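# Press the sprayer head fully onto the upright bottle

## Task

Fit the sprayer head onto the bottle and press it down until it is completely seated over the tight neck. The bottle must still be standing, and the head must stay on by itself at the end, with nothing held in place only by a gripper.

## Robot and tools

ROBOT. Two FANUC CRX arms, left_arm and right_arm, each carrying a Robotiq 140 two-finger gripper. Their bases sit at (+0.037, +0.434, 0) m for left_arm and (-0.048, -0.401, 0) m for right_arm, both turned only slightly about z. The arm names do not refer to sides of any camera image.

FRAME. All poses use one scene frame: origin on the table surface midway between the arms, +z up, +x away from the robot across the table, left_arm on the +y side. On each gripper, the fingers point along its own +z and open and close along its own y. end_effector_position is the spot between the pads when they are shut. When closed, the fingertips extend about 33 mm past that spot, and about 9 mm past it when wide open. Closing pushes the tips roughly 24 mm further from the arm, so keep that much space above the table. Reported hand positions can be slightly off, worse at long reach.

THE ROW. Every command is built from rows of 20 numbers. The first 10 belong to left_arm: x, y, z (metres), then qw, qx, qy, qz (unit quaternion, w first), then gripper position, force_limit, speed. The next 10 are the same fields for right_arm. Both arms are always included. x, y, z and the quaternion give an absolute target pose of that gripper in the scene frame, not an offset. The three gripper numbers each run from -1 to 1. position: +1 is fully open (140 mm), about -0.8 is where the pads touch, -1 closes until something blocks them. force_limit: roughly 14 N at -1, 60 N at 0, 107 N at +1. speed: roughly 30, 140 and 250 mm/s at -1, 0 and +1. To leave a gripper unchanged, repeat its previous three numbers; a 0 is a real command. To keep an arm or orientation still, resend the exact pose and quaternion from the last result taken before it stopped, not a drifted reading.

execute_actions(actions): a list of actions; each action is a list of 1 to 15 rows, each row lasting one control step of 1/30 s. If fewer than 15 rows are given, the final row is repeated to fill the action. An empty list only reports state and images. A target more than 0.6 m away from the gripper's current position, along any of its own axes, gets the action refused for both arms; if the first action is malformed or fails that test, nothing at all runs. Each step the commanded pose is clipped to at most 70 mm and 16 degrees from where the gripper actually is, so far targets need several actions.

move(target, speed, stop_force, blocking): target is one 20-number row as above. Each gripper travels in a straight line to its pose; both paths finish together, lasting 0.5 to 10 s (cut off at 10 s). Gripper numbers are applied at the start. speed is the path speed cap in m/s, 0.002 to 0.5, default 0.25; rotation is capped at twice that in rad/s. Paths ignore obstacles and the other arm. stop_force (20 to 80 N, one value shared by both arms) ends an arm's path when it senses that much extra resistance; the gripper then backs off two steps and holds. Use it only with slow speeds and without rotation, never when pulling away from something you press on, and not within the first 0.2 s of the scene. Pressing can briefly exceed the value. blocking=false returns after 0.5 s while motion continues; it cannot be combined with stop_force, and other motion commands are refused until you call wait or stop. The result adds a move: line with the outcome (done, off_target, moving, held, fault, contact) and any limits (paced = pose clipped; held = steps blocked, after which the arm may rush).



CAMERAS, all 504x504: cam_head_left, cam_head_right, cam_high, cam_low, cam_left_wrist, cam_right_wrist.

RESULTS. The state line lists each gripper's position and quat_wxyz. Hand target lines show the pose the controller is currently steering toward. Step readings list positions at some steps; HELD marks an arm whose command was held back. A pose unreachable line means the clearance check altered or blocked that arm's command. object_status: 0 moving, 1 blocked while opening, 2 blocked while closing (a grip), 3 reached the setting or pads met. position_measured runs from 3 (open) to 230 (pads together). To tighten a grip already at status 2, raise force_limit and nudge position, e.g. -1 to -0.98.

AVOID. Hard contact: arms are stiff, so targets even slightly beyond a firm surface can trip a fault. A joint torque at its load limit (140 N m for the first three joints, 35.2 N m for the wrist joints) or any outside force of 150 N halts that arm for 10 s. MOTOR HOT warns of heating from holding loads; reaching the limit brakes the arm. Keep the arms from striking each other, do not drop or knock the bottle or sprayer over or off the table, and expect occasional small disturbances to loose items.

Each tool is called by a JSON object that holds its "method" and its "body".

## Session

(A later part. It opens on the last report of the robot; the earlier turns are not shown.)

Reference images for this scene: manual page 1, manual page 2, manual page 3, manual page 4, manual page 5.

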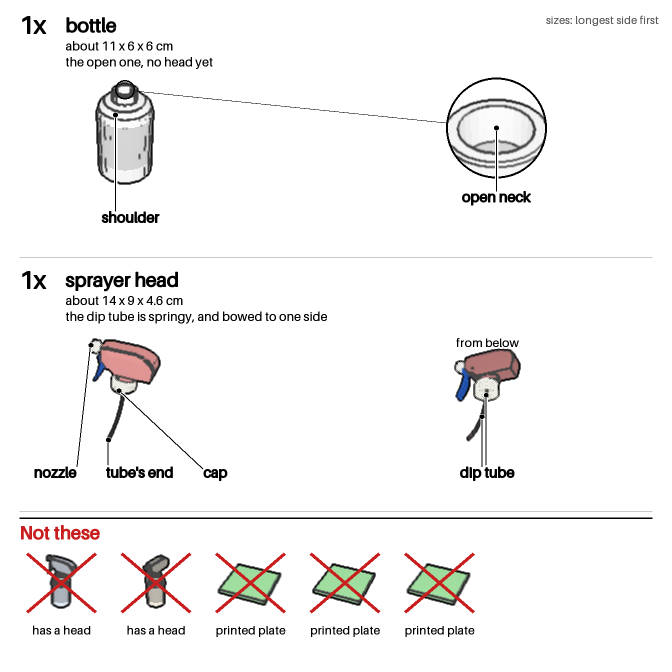

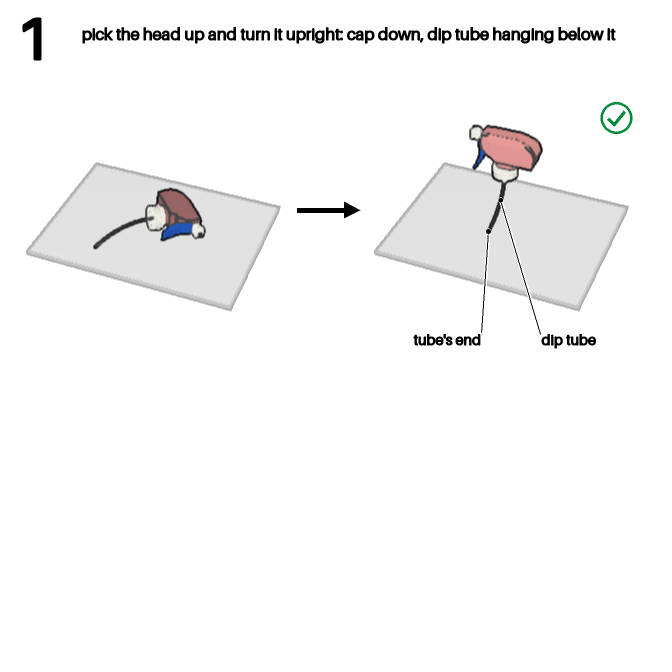

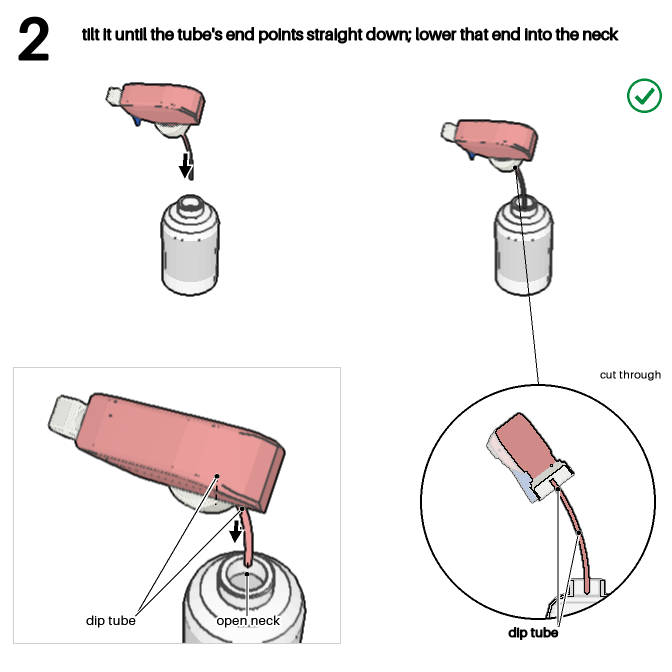

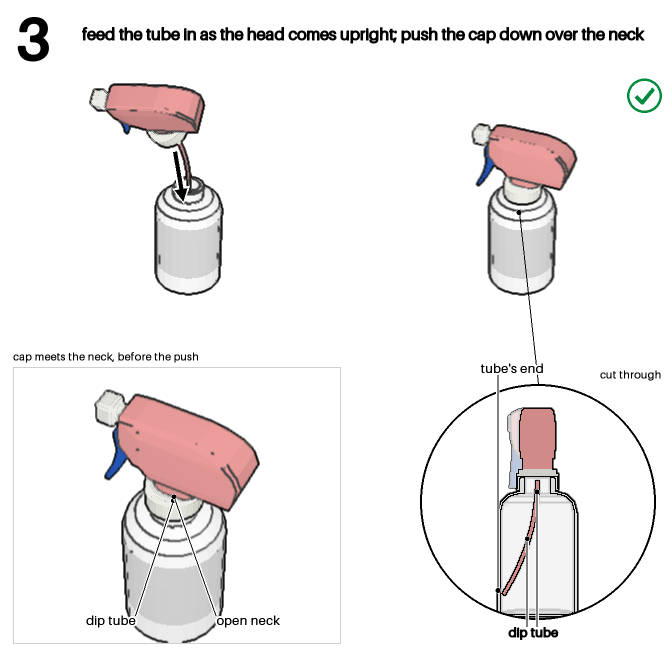

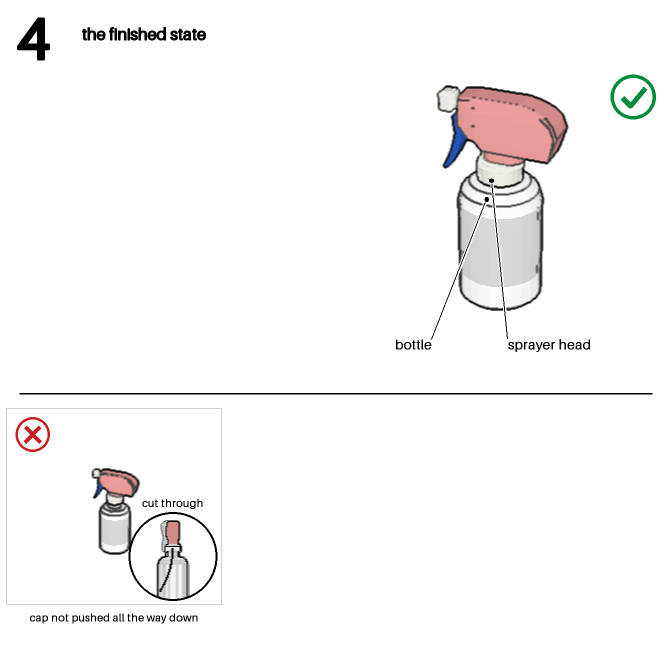

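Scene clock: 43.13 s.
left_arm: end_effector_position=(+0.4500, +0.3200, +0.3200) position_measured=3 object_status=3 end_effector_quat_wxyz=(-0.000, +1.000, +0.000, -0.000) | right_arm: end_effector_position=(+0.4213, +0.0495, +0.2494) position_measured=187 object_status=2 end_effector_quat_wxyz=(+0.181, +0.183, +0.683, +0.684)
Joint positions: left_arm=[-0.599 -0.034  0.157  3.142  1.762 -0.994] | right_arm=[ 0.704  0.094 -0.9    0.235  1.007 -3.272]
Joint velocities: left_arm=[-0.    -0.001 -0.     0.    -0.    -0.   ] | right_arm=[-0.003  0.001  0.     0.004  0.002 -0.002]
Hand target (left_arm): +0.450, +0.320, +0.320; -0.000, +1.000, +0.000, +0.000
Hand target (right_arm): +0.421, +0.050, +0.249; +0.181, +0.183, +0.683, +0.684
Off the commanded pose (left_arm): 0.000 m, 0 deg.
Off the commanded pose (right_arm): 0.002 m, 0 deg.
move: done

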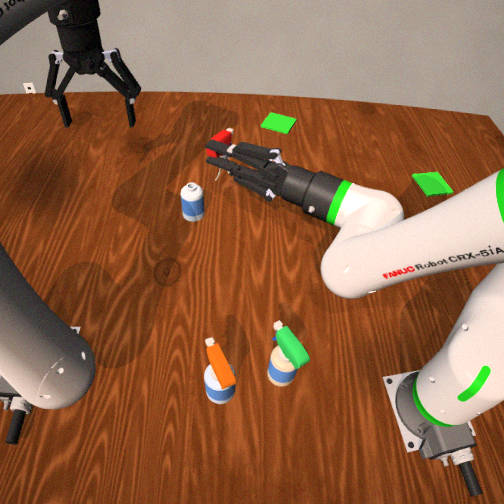

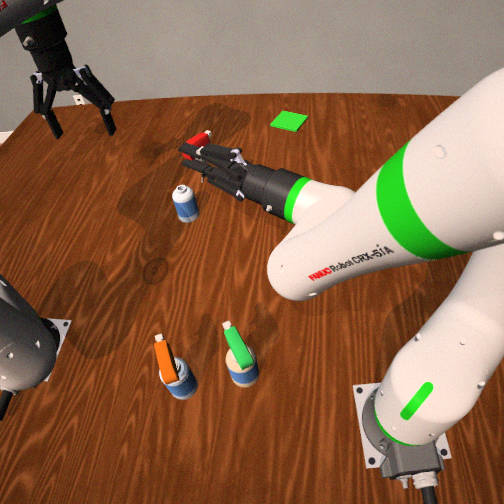

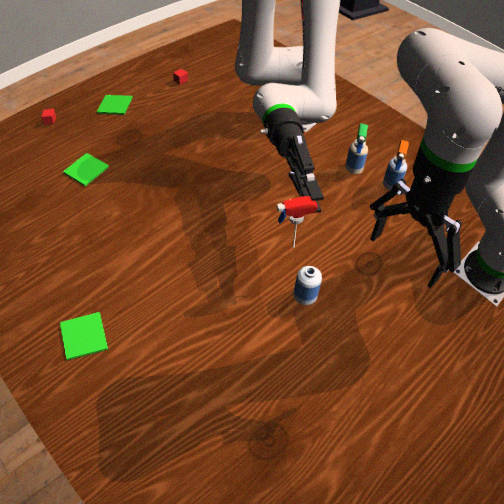

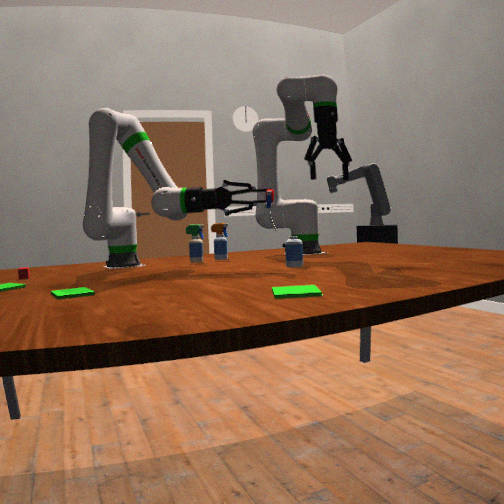

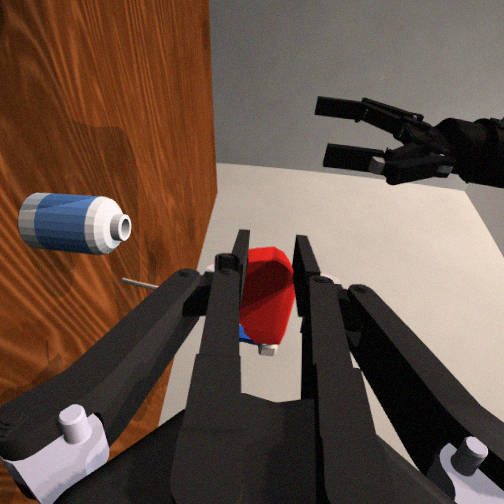

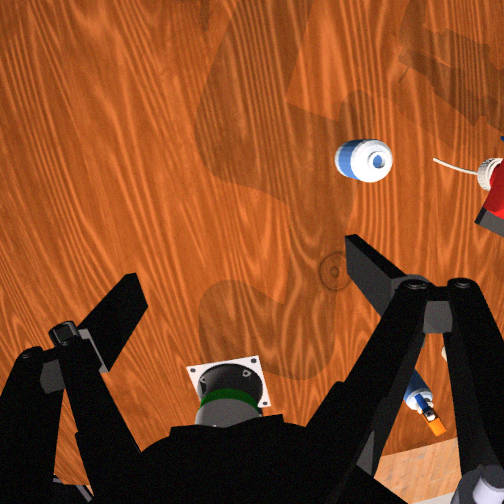

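{"method": "move", "body": {"target": [0.464,0.054,0.33,0,0.966,-0.259,0,0.1,0,0,0.4213,0.0495,0.2494,0.183,0.183,0.683,0.683,-1,0.6,0], "speed": 0.3}}

{"method": "zoom_image", "body": {"camera": "cam_high", "region": [230,130,390,270]}}

{"method": "zoom_image", "body": {"camera": "cam_low", "region": [190,140,330,240]}}

Scene clock: 48.20 s.
left_arm: end_effector_position=(+0.4645, +0.0542, +0.3304) position_measured=117 object_status=3 end_effector_quat_wxyz=(+0.000, +0.966, -0.259, +0.000) | right_arm: end_effector_position=(+0.4213, +0.0495, +0.2494) position_measured=187 object_status=2 end_effector_quat_wxyz=(+0.183, +0.183, +0.683, +0.683)
Joint positions: left_arm=[-0.977  0.355  0.633  3.142  1.847 -1.139] | right_arm=[ 0.706  0.093 -0.9    0.23   1.004 -3.267]
Joint velocities: left_arm=[-0.001  0.002  0.001  0.002  0.    -0.001] | right_arm=[-0.001  0.    -0.    -0.    -0.001 -0.   ]
Hand target (left_arm): +0.465, +0.054, +0.330; +0.000, +0.966, -0.259, +0.000
Hand target (right_arm): +0.421, +0.050, +0.249; +0.183, +0.183, +0.683, +0.683
Off the commanded pose (left_arm): 0.001 m, 0 deg.
Off the commanded pose (right_arm): 0.000 m, 0 deg.
move: done

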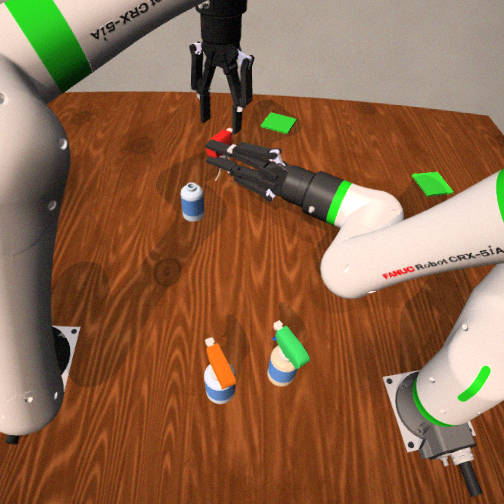

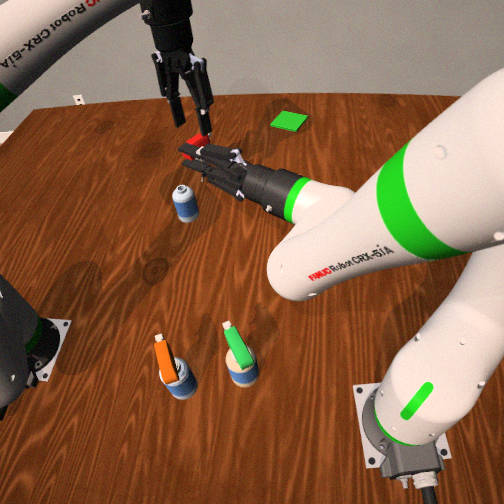

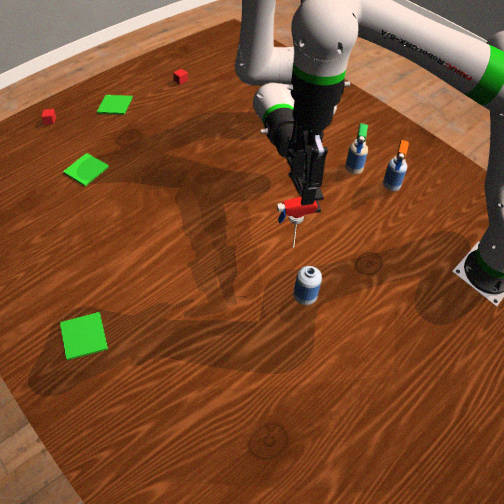

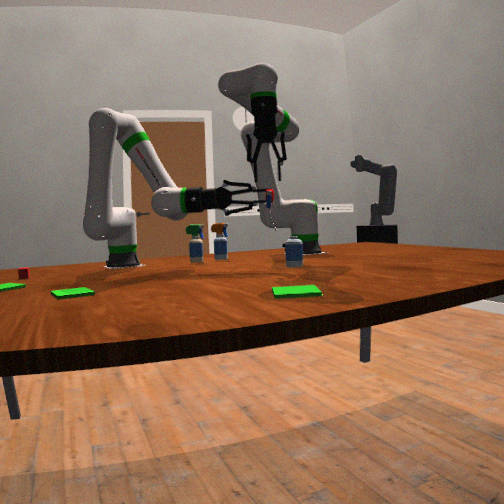

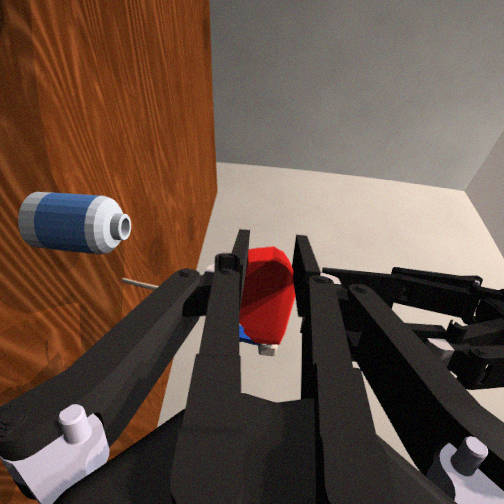

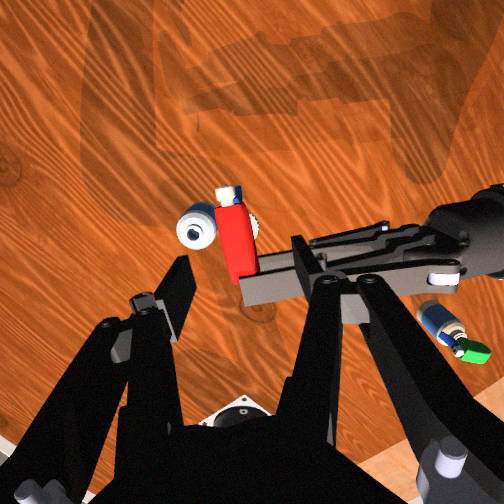

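Region (230, 130, 390, 270) of cam_high's 504x504 image, scaled by 3.150, with more detail than that image has; it fills the top 441 rows of this view, and the rest is white.

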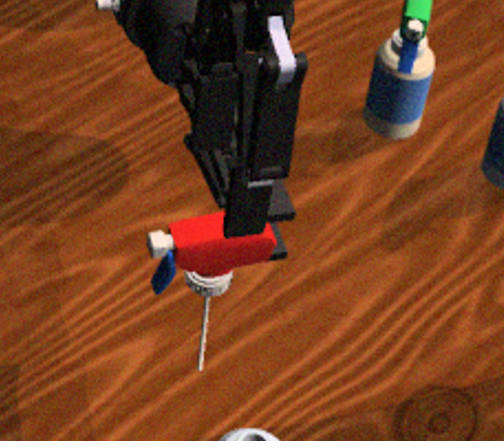

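Region (190, 140, 330, 240) of cam_low's 504x504 image, scaled by 3.600, with more detail than that image has; it fills the top 360 rows of this view, and the rest is white.

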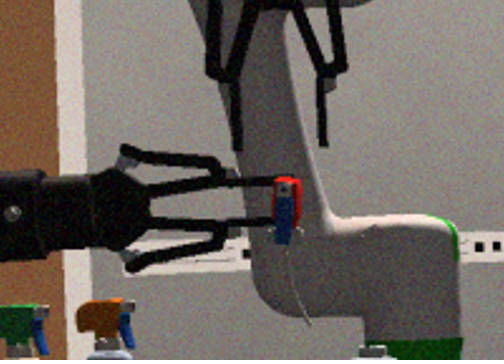

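{"method": "move", "body": {"target": [0.4745,0.0540,0.30,0,0.966,-0.259,0,0.1,1,0, 0.4213,0.0495,0.2494,0.183,0.183,0.683,0.683,-1,0.6,0], "speed": 0.1}}

Scene clock: 60.10 s.
left_arm: end_effector_position=(+0.4746, +0.0539, +0.3000) position_measured=117 object_status=3 end_effector_quat_wxyz=(-0.000, +0.966, -0.259, -0.000) | right_arm: end_effector_position=(+0.4213, +0.0495, +0.2494) position_measured=187 object_status=2 end_effector_quat_wxyz=(+0.183, +0.183, +0.683, +0.683)
Joint positions: left_arm=[-0.963  0.358  0.563  3.142  1.776 -1.154] | right_arm=[ 0.706  0.093 -0.9    0.23   1.004 -3.267]
Joint velocities: left_arm=[ 0.001 -0.001 -0.    -0.001 -0.     0.   ] | right_arm=[ 0.001  0.     0.    -0.001 -0.001  0.001]
Hand target (left_arm): +0.475, +0.054, +0.300; -0.000, +0.966, -0.259, +0.000
Hand target (right_arm): +0.421, +0.049, +0.249; +0.183, +0.183, +0.683, +0.683
Off the commanded pose (left_arm): 0.000 m, 0 deg.
Off the commanded pose (right_arm): 0.000 m, 0 deg.
move: done

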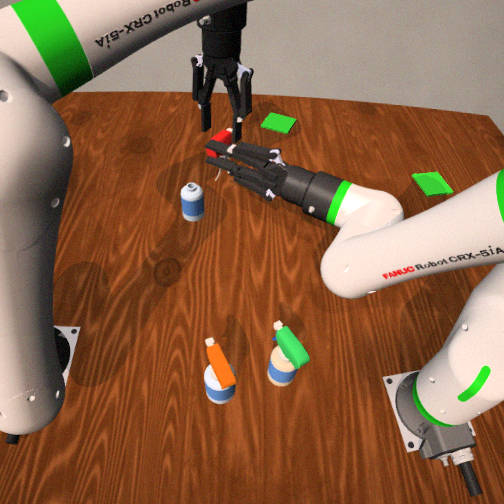

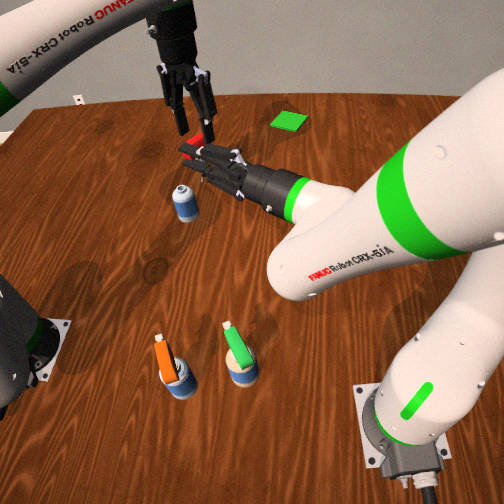

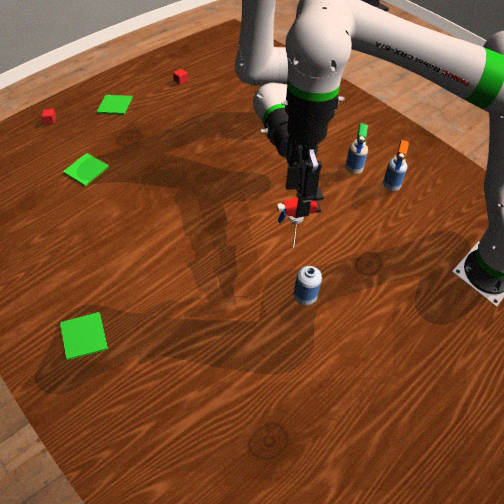

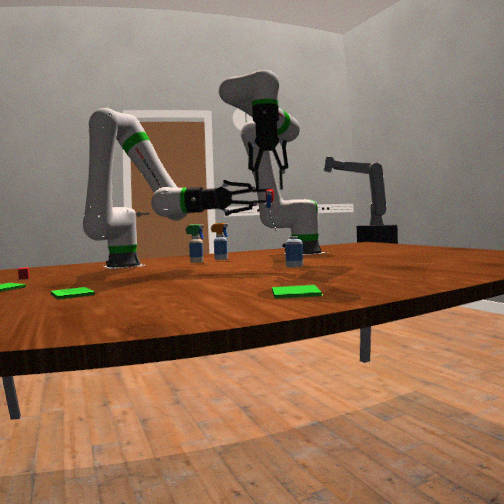

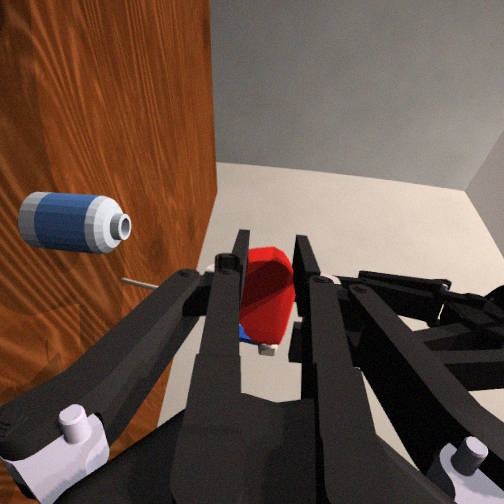

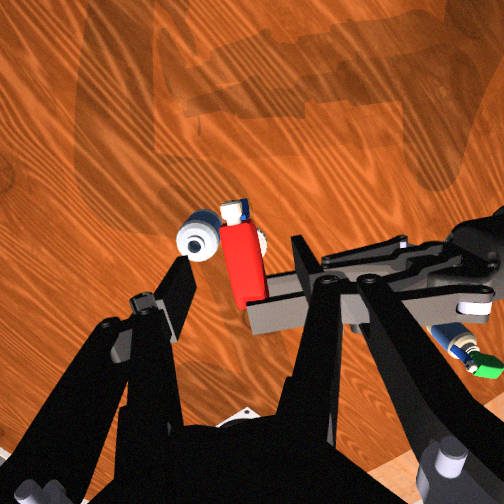

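{"method": "zoom_image", "body": {"camera": "cam_high", "region": [240,150,360,270]}}

Region (240, 150, 360, 270) of cam_high's 504x504 image, scaled by 4.200, with more detail than that image has.

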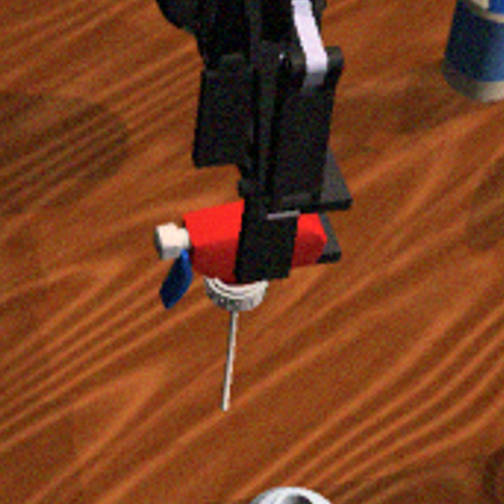

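{"method": "move", "body": {"target": [0.478,0.052,0.256,0,0.966,-0.259,0,0.1,1,0, 0.4213,0.0495,0.2494,0.183,0.183,0.683,0.683,-1,0.6,0], "speed": 0.05}}

{"method": "zoom_image", "body": {"camera": "cam_high", "region": [240,150,360,270]}}

{"method": "zoom_image", "body": {"camera": "cam_low", "region": [200,140,340,280]}}

Scene clock: 68.43 s.
left_arm: end_effector_position=(+0.4781, +0.0518, +0.2560) position_measured=117 object_status=3 end_effector_quat_wxyz=(+0.000, +0.966, -0.259, -0.000) | right_arm: end_effector_position=(+0.4213, +0.0495, +0.2494) position_measured=187 object_status=2 end_effector_quat_wxyz=(+0.183, +0.183, +0.683, +0.683)
Joint positions: left_arm=[-0.96   0.35   0.449  3.142  1.67  -1.157] | right_arm=[ 0.706  0.093 -0.9    0.23   1.004 -3.267]
Joint velocities: left_arm=[ 0.001 -0.    -0.001 -0.    -0.     0.002] | right_arm=[ 0.001  0.     0.     0.002 -0.001  0.001]
Hand target (left_arm): +0.478, +0.052, +0.256; -0.000, +0.966, -0.259, +0.000
Hand target (right_arm): +0.421, +0.049, +0.249; +0.183, +0.183, +0.683, +0.683
Off the commanded pose (left_arm): 0.000 m, 0 deg.
Off the commanded pose (right_arm): 0.000 m, 0 deg.
move: done

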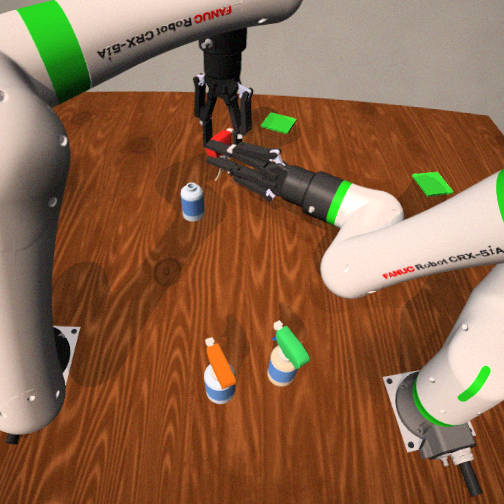

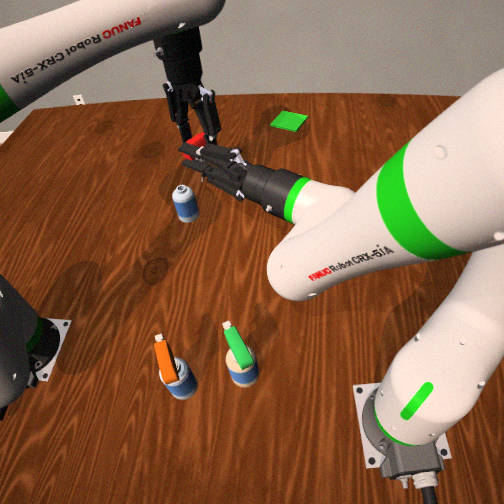

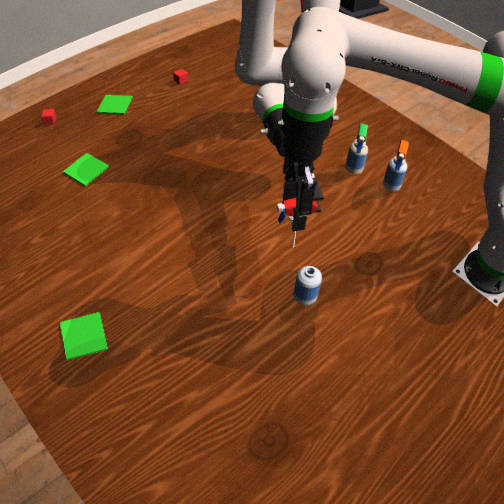

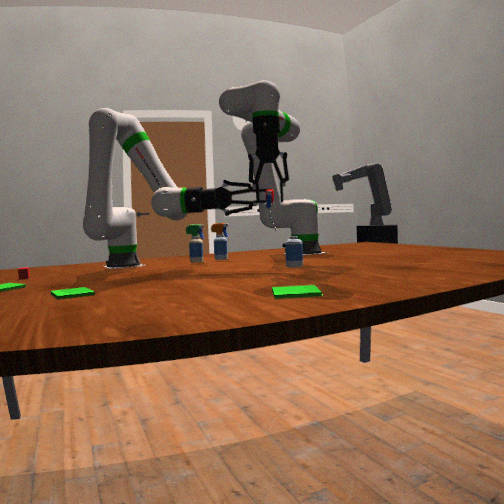

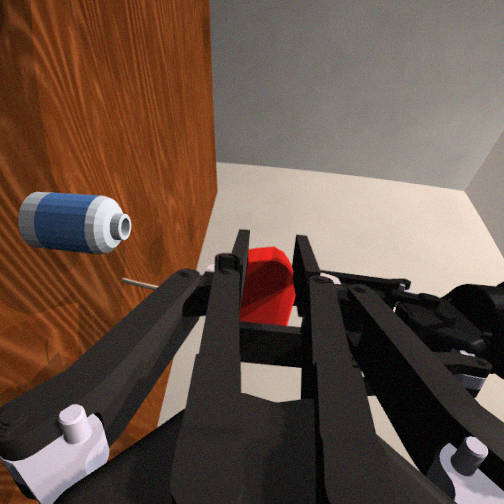

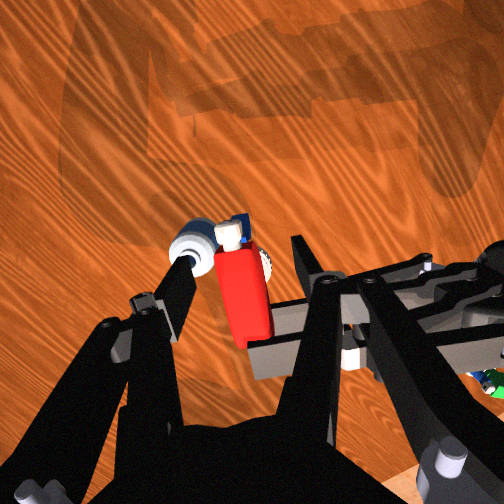

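Region (240, 150, 360, 270) of cam_high's 504x504 image, scaled by 4.200, with more detail than that image has.

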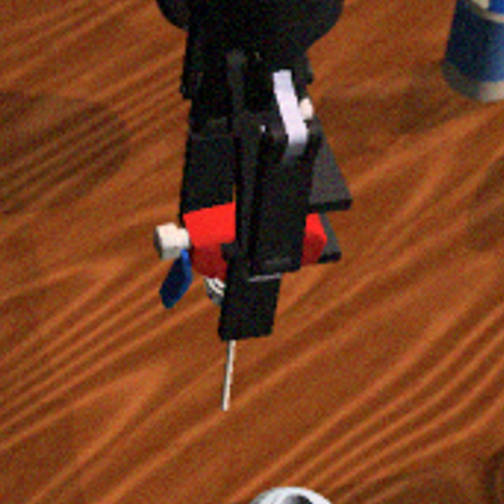

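Region (200, 140, 340, 280) of cam_low's 504x504 image, scaled by 3.600, with more detail than that image has.

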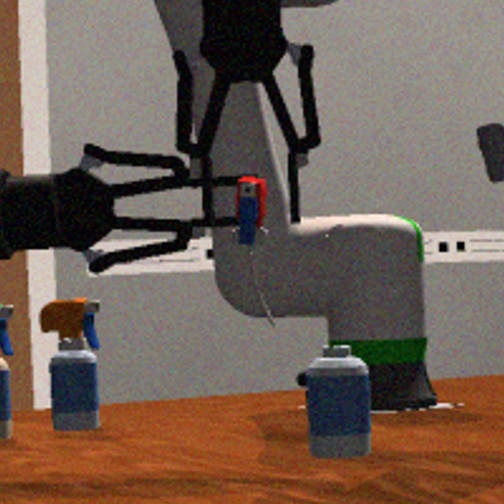

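{"method": "move", "body": {"target": [0.478,0.052,0.267,0,0.966,-0.259,0,0.1,1,0, 0.4213,0.0495,0.2494,0.183,0.183,0.683,0.683,-1,0.6,0], "speed": 0.05}}

{"method": "move", "body": {"target": [0.478,0.052,0.267,0,0.966,-0.259,0,-1,1,0, 0.4213,0.0495,0.2494,0.183,0.183,0.683,0.683,-1,0.6,0]}}

{"method": "move", "body": {"target": [0.478,0.052,0.267,0,0.966,-0.259,0,-1,1,0, 0.4213,0.0495,0.2494,0.183,0.183,0.683,0.683,0.3,0.6,0]}}

{"method": "move", "body": {"target": [0.478,0.052,0.267,0,0.966,-0.259,0,-1,1,0, 0.36,-0.06,0.2494,0.183,0.183,0.683,0.683,0.3,0.6,0], "speed": 0.15}}

Scene clock: 74.00 s.
left_arm: end_effector_position=(+0.4780, +0.0521, +0.2670) position_measured=117 object_status=3 end_effector_quat_wxyz=(-0.000, +0.966, -0.259, +0.000) | right_arm: end_effector_position=(+0.4213, +0.0495, +0.2494) position_measured=187 object_status=2 end_effector_quat_wxyz=(+0.183, +0.183, +0.683, +0.683)
Joint positions: left_arm=[-0.96   0.353  0.478  3.142  1.696 -1.156] | right_arm=[ 0.706  0.093 -0.9    0.23   1.004 -3.267]
Joint velocities: left_arm=[ 0.001 -0.     0.001  0.     0.001  0.   ] | right_arm=[ 0.001  0.    -0.    -0.    -0.     0.001]
Hand target (left_arm): +0.478, +0.052, +0.267; +0.000, +0.966, -0.259, -0.000
Hand target (right_arm): +0.421, +0.049, +0.249; +0.183, +0.183, +0.683, +0.683
Off the commanded pose (left_arm): 0.000 m, 0 deg.
Off the commanded pose (right_arm): 0.000 m, 0 deg.
move: done

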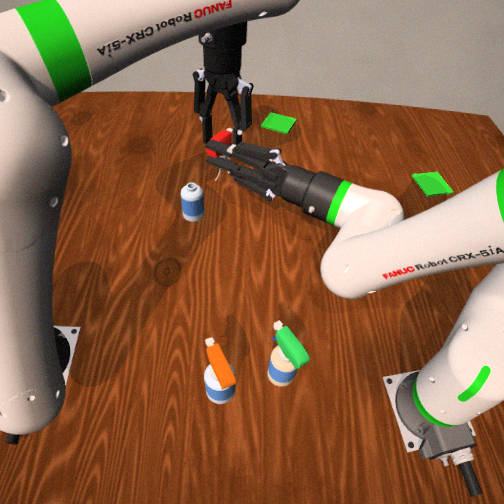

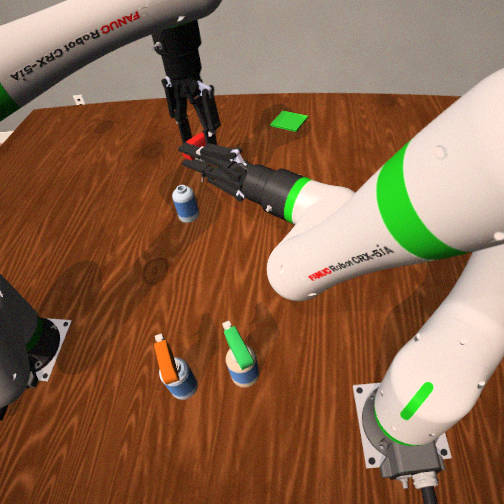

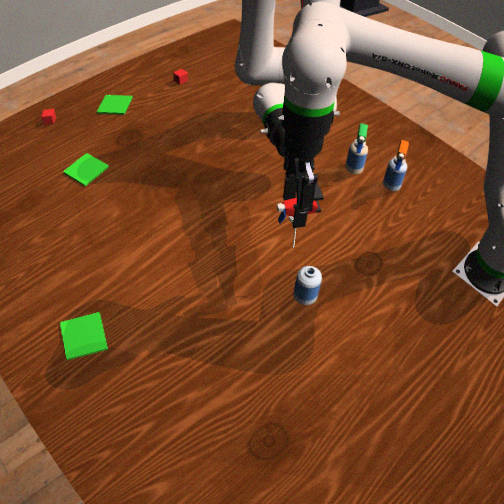

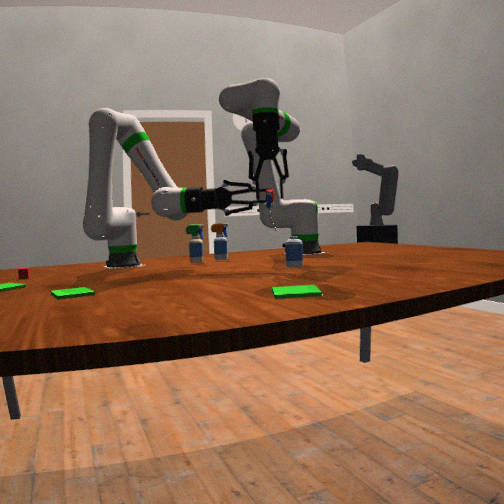

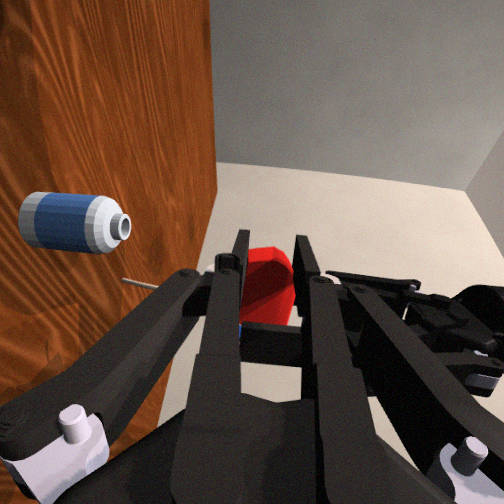

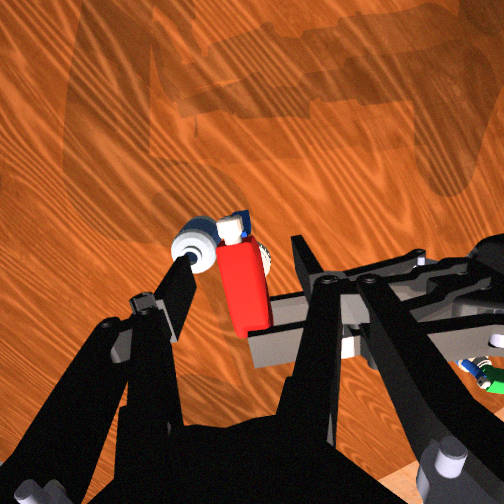

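Scene clock: 74.70 s.
left_arm: end_effector_position=(+0.4780, +0.0519, +0.2670) position_measured=198 object_status=2 end_effector_quat_wxyz=(+0.000, +0.966, -0.259, -0.000) | right_arm: end_effector_position=(+0.4213, +0.0495, +0.2494) position_measured=188 object_status=2 end_effector_quat_wxyz=(+0.183, +0.183, +0.683, +0.683)
Joint positions: left_arm=[-0.96   0.353  0.479  3.142  1.696 -1.156] | right_arm=[ 0.706  0.093 -0.899  0.23   1.004 -3.267]
Joint velocities: left_arm=[-0.    -0.     0.     0.001 -0.     0.001] | right_arm=[-0.001  0.    -0.     0.001  0.    -0.001]
Hand target (left_arm): +0.478, +0.052, +0.267; +0.000, +0.966, -0.259, -0.000
Hand target (right_arm): +0.421, +0.050, +0.249; +0.183, +0.183, +0.683, +0.683
Off the commanded pose (left_arm): 0.000 m, 0 deg.
Off the commanded pose (right_arm): 0.000 m, 0 deg.
move: done

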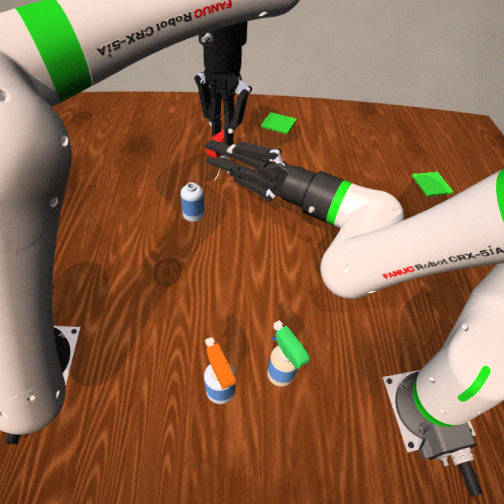

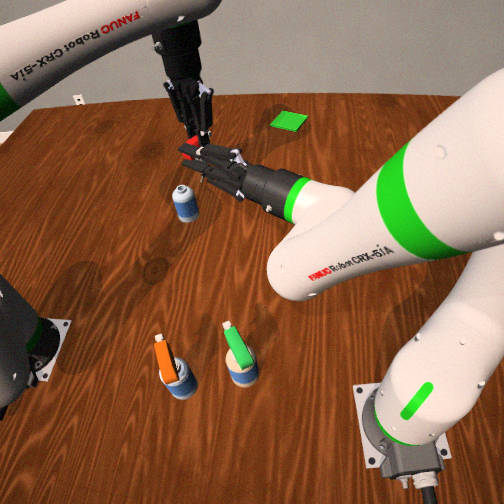

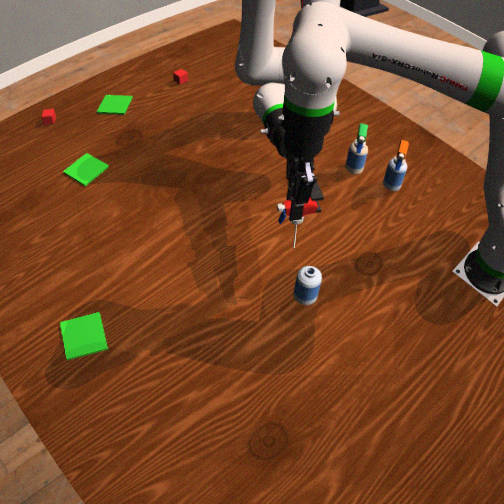

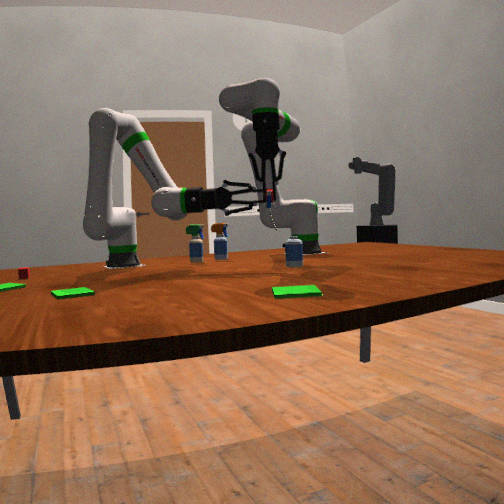

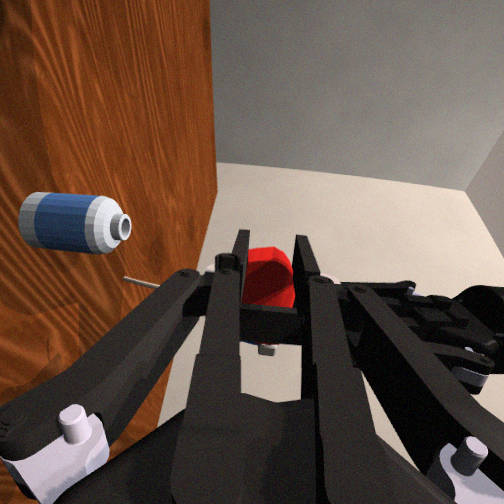

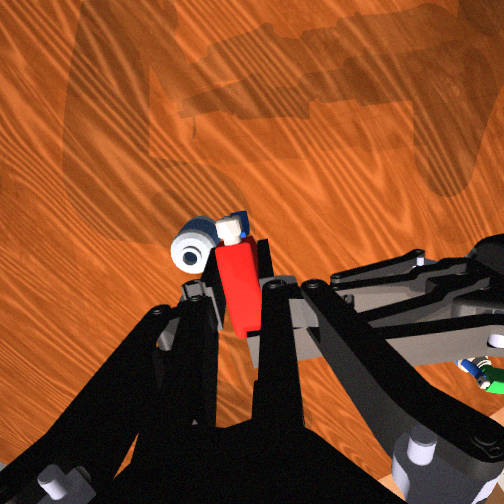

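Scene clock: 75.40 s.
left_arm: end_effector_position=(+0.4780, +0.0520, +0.2670) position_measured=199 object_status=2 end_effector_quat_wxyz=(-0.000, +0.966, -0.259, -0.000) | right_arm: end_effector_position=(+0.4213, +0.0495, +0.2495) position_measured=91 object_status=3 end_effector_quat_wxyz=(+0.183, +0.183, +0.683, +0.683)
Joint positions: left_arm=[-0.96   0.353  0.479  3.142  1.696 -1.156] | right_arm=[ 0.706  0.093 -0.899  0.23   1.004 -3.267]
Joint velocities: left_arm=[ 0.     0.    -0.    -0.     0.    -0.001] | right_arm=[-0.     0.     0.    -0.    -0.     0.001]
Hand target (left_arm): +0.478, +0.052, +0.267; -0.000, +0.966, -0.259, +0.000
Hand target (right_arm): +0.421, +0.050, +0.249; +0.183, +0.183, +0.683, +0.683
Off the commanded pose (left_arm): 0.000 m, 0 deg.
Off the commanded pose (right_arm): 0.000 m, 0 deg.
move: done

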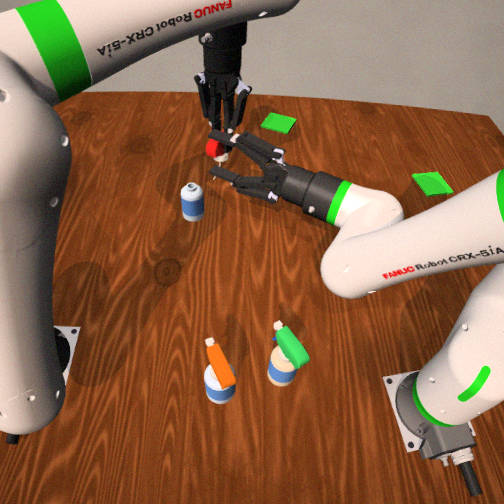

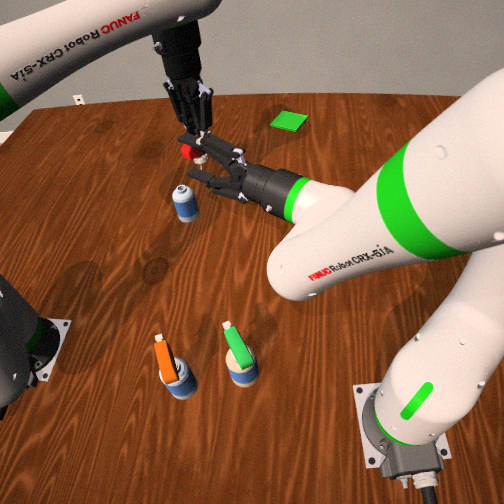

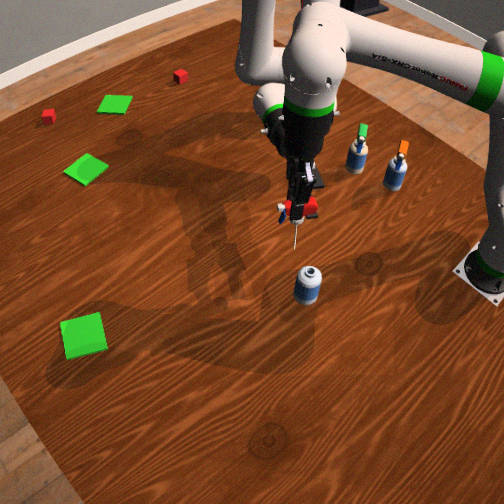

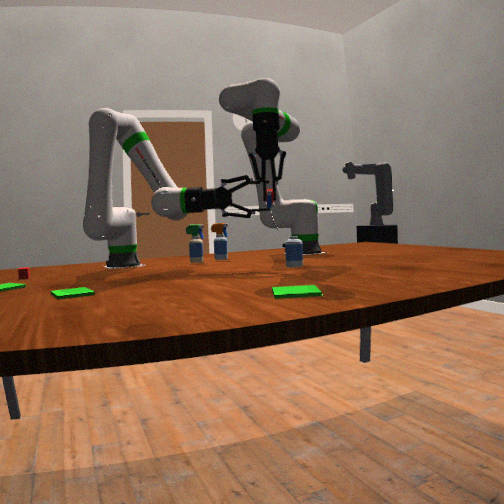

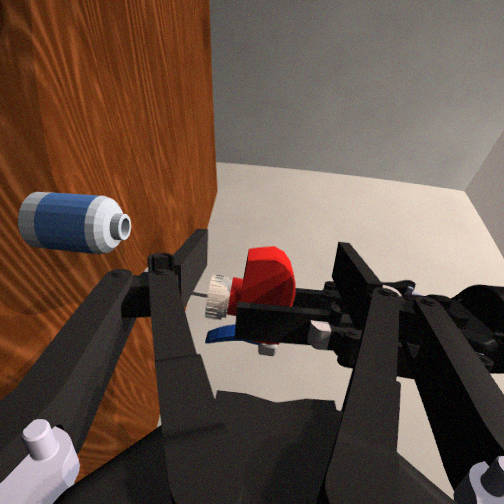

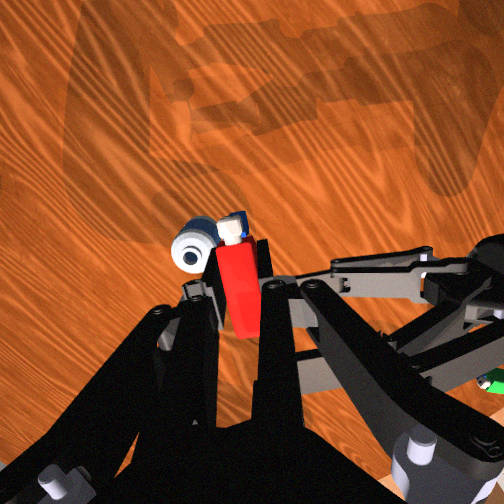

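Scene clock: 76.60 s.
left_arm: end_effector_position=(+0.4780, +0.0520, +0.2670) position_measured=199 object_status=2 end_effector_quat_wxyz=(+0.000, +0.966, -0.259, -0.000) | right_arm: end_effector_position=(+0.3629, -0.0573, +0.2505) position_measured=91 object_status=3 end_effector_quat_wxyz=(+0.183, +0.184, +0.684, +0.682)
Joint positions: left_arm=[-0.96   0.353  0.479  3.142  1.696 -1.156] | right_arm=[ 0.532 -0.169 -1.186  0.424  1.054 -3.36 ]
Joint velocities: left_arm=[-0. -0.  0.  0. -0.  0.] | right_arm=[-0.008 -0.011 -0.001  0.015 -0.017 -0.009]
Hand target (left_arm): +0.478, +0.052, +0.267; -0.000, +0.966, -0.259, +0.000
Hand target (right_arm): +0.363, -0.057, +0.250; +0.183, +0.184, +0.684, +0.682
Off the commanded pose (left_arm): 0.000 m, 0 deg.
Off the commanded pose (right_arm): 0.004 m, 0 deg.
joint sent to its limit (right arm) — the command would take joint 3 (elbow) past its lower limit, so that joint was sent only as far as its limit.
move: off_target (right_arm)

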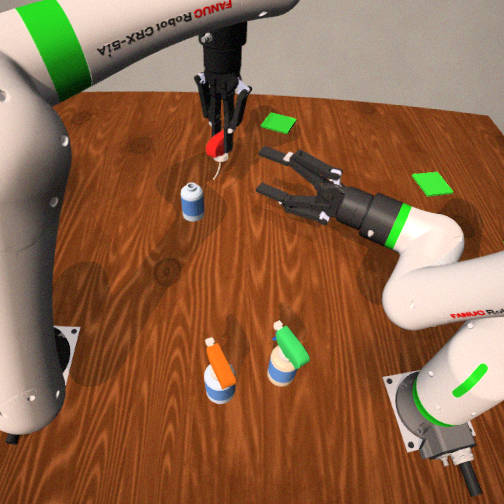

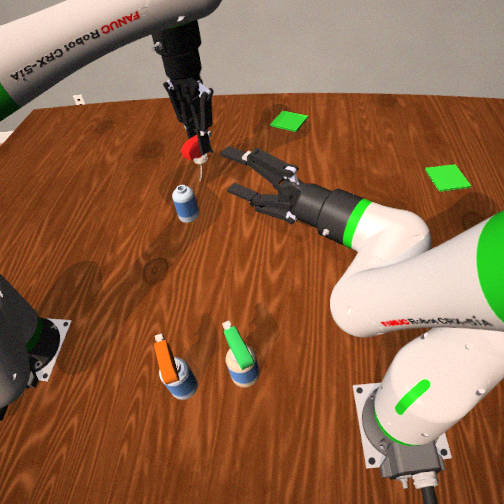

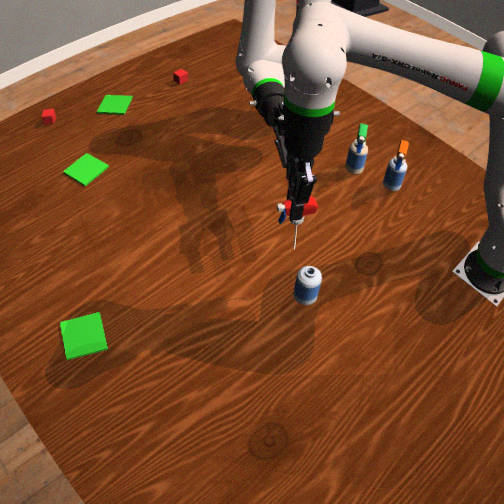

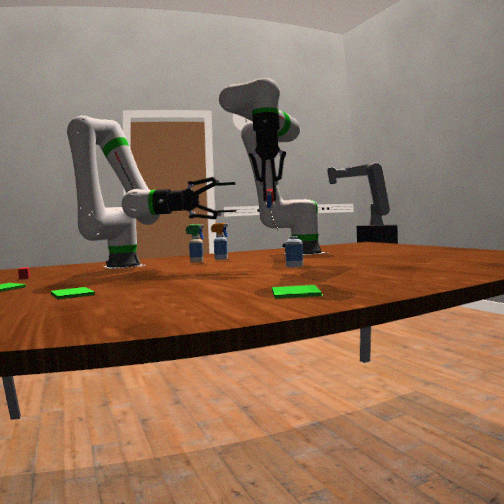

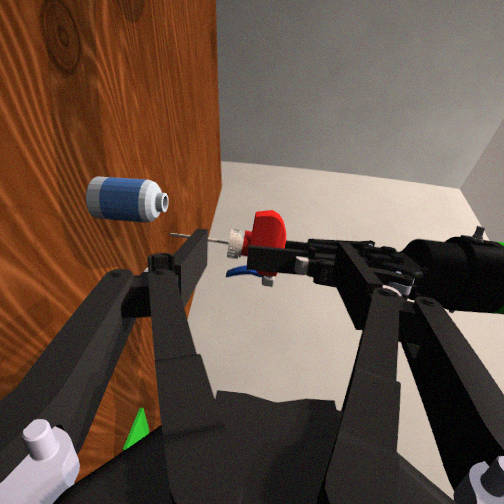

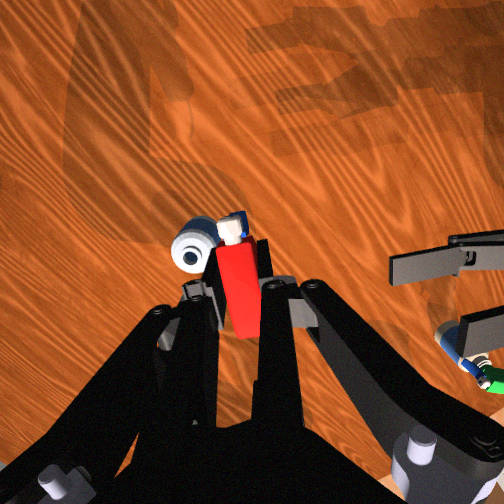

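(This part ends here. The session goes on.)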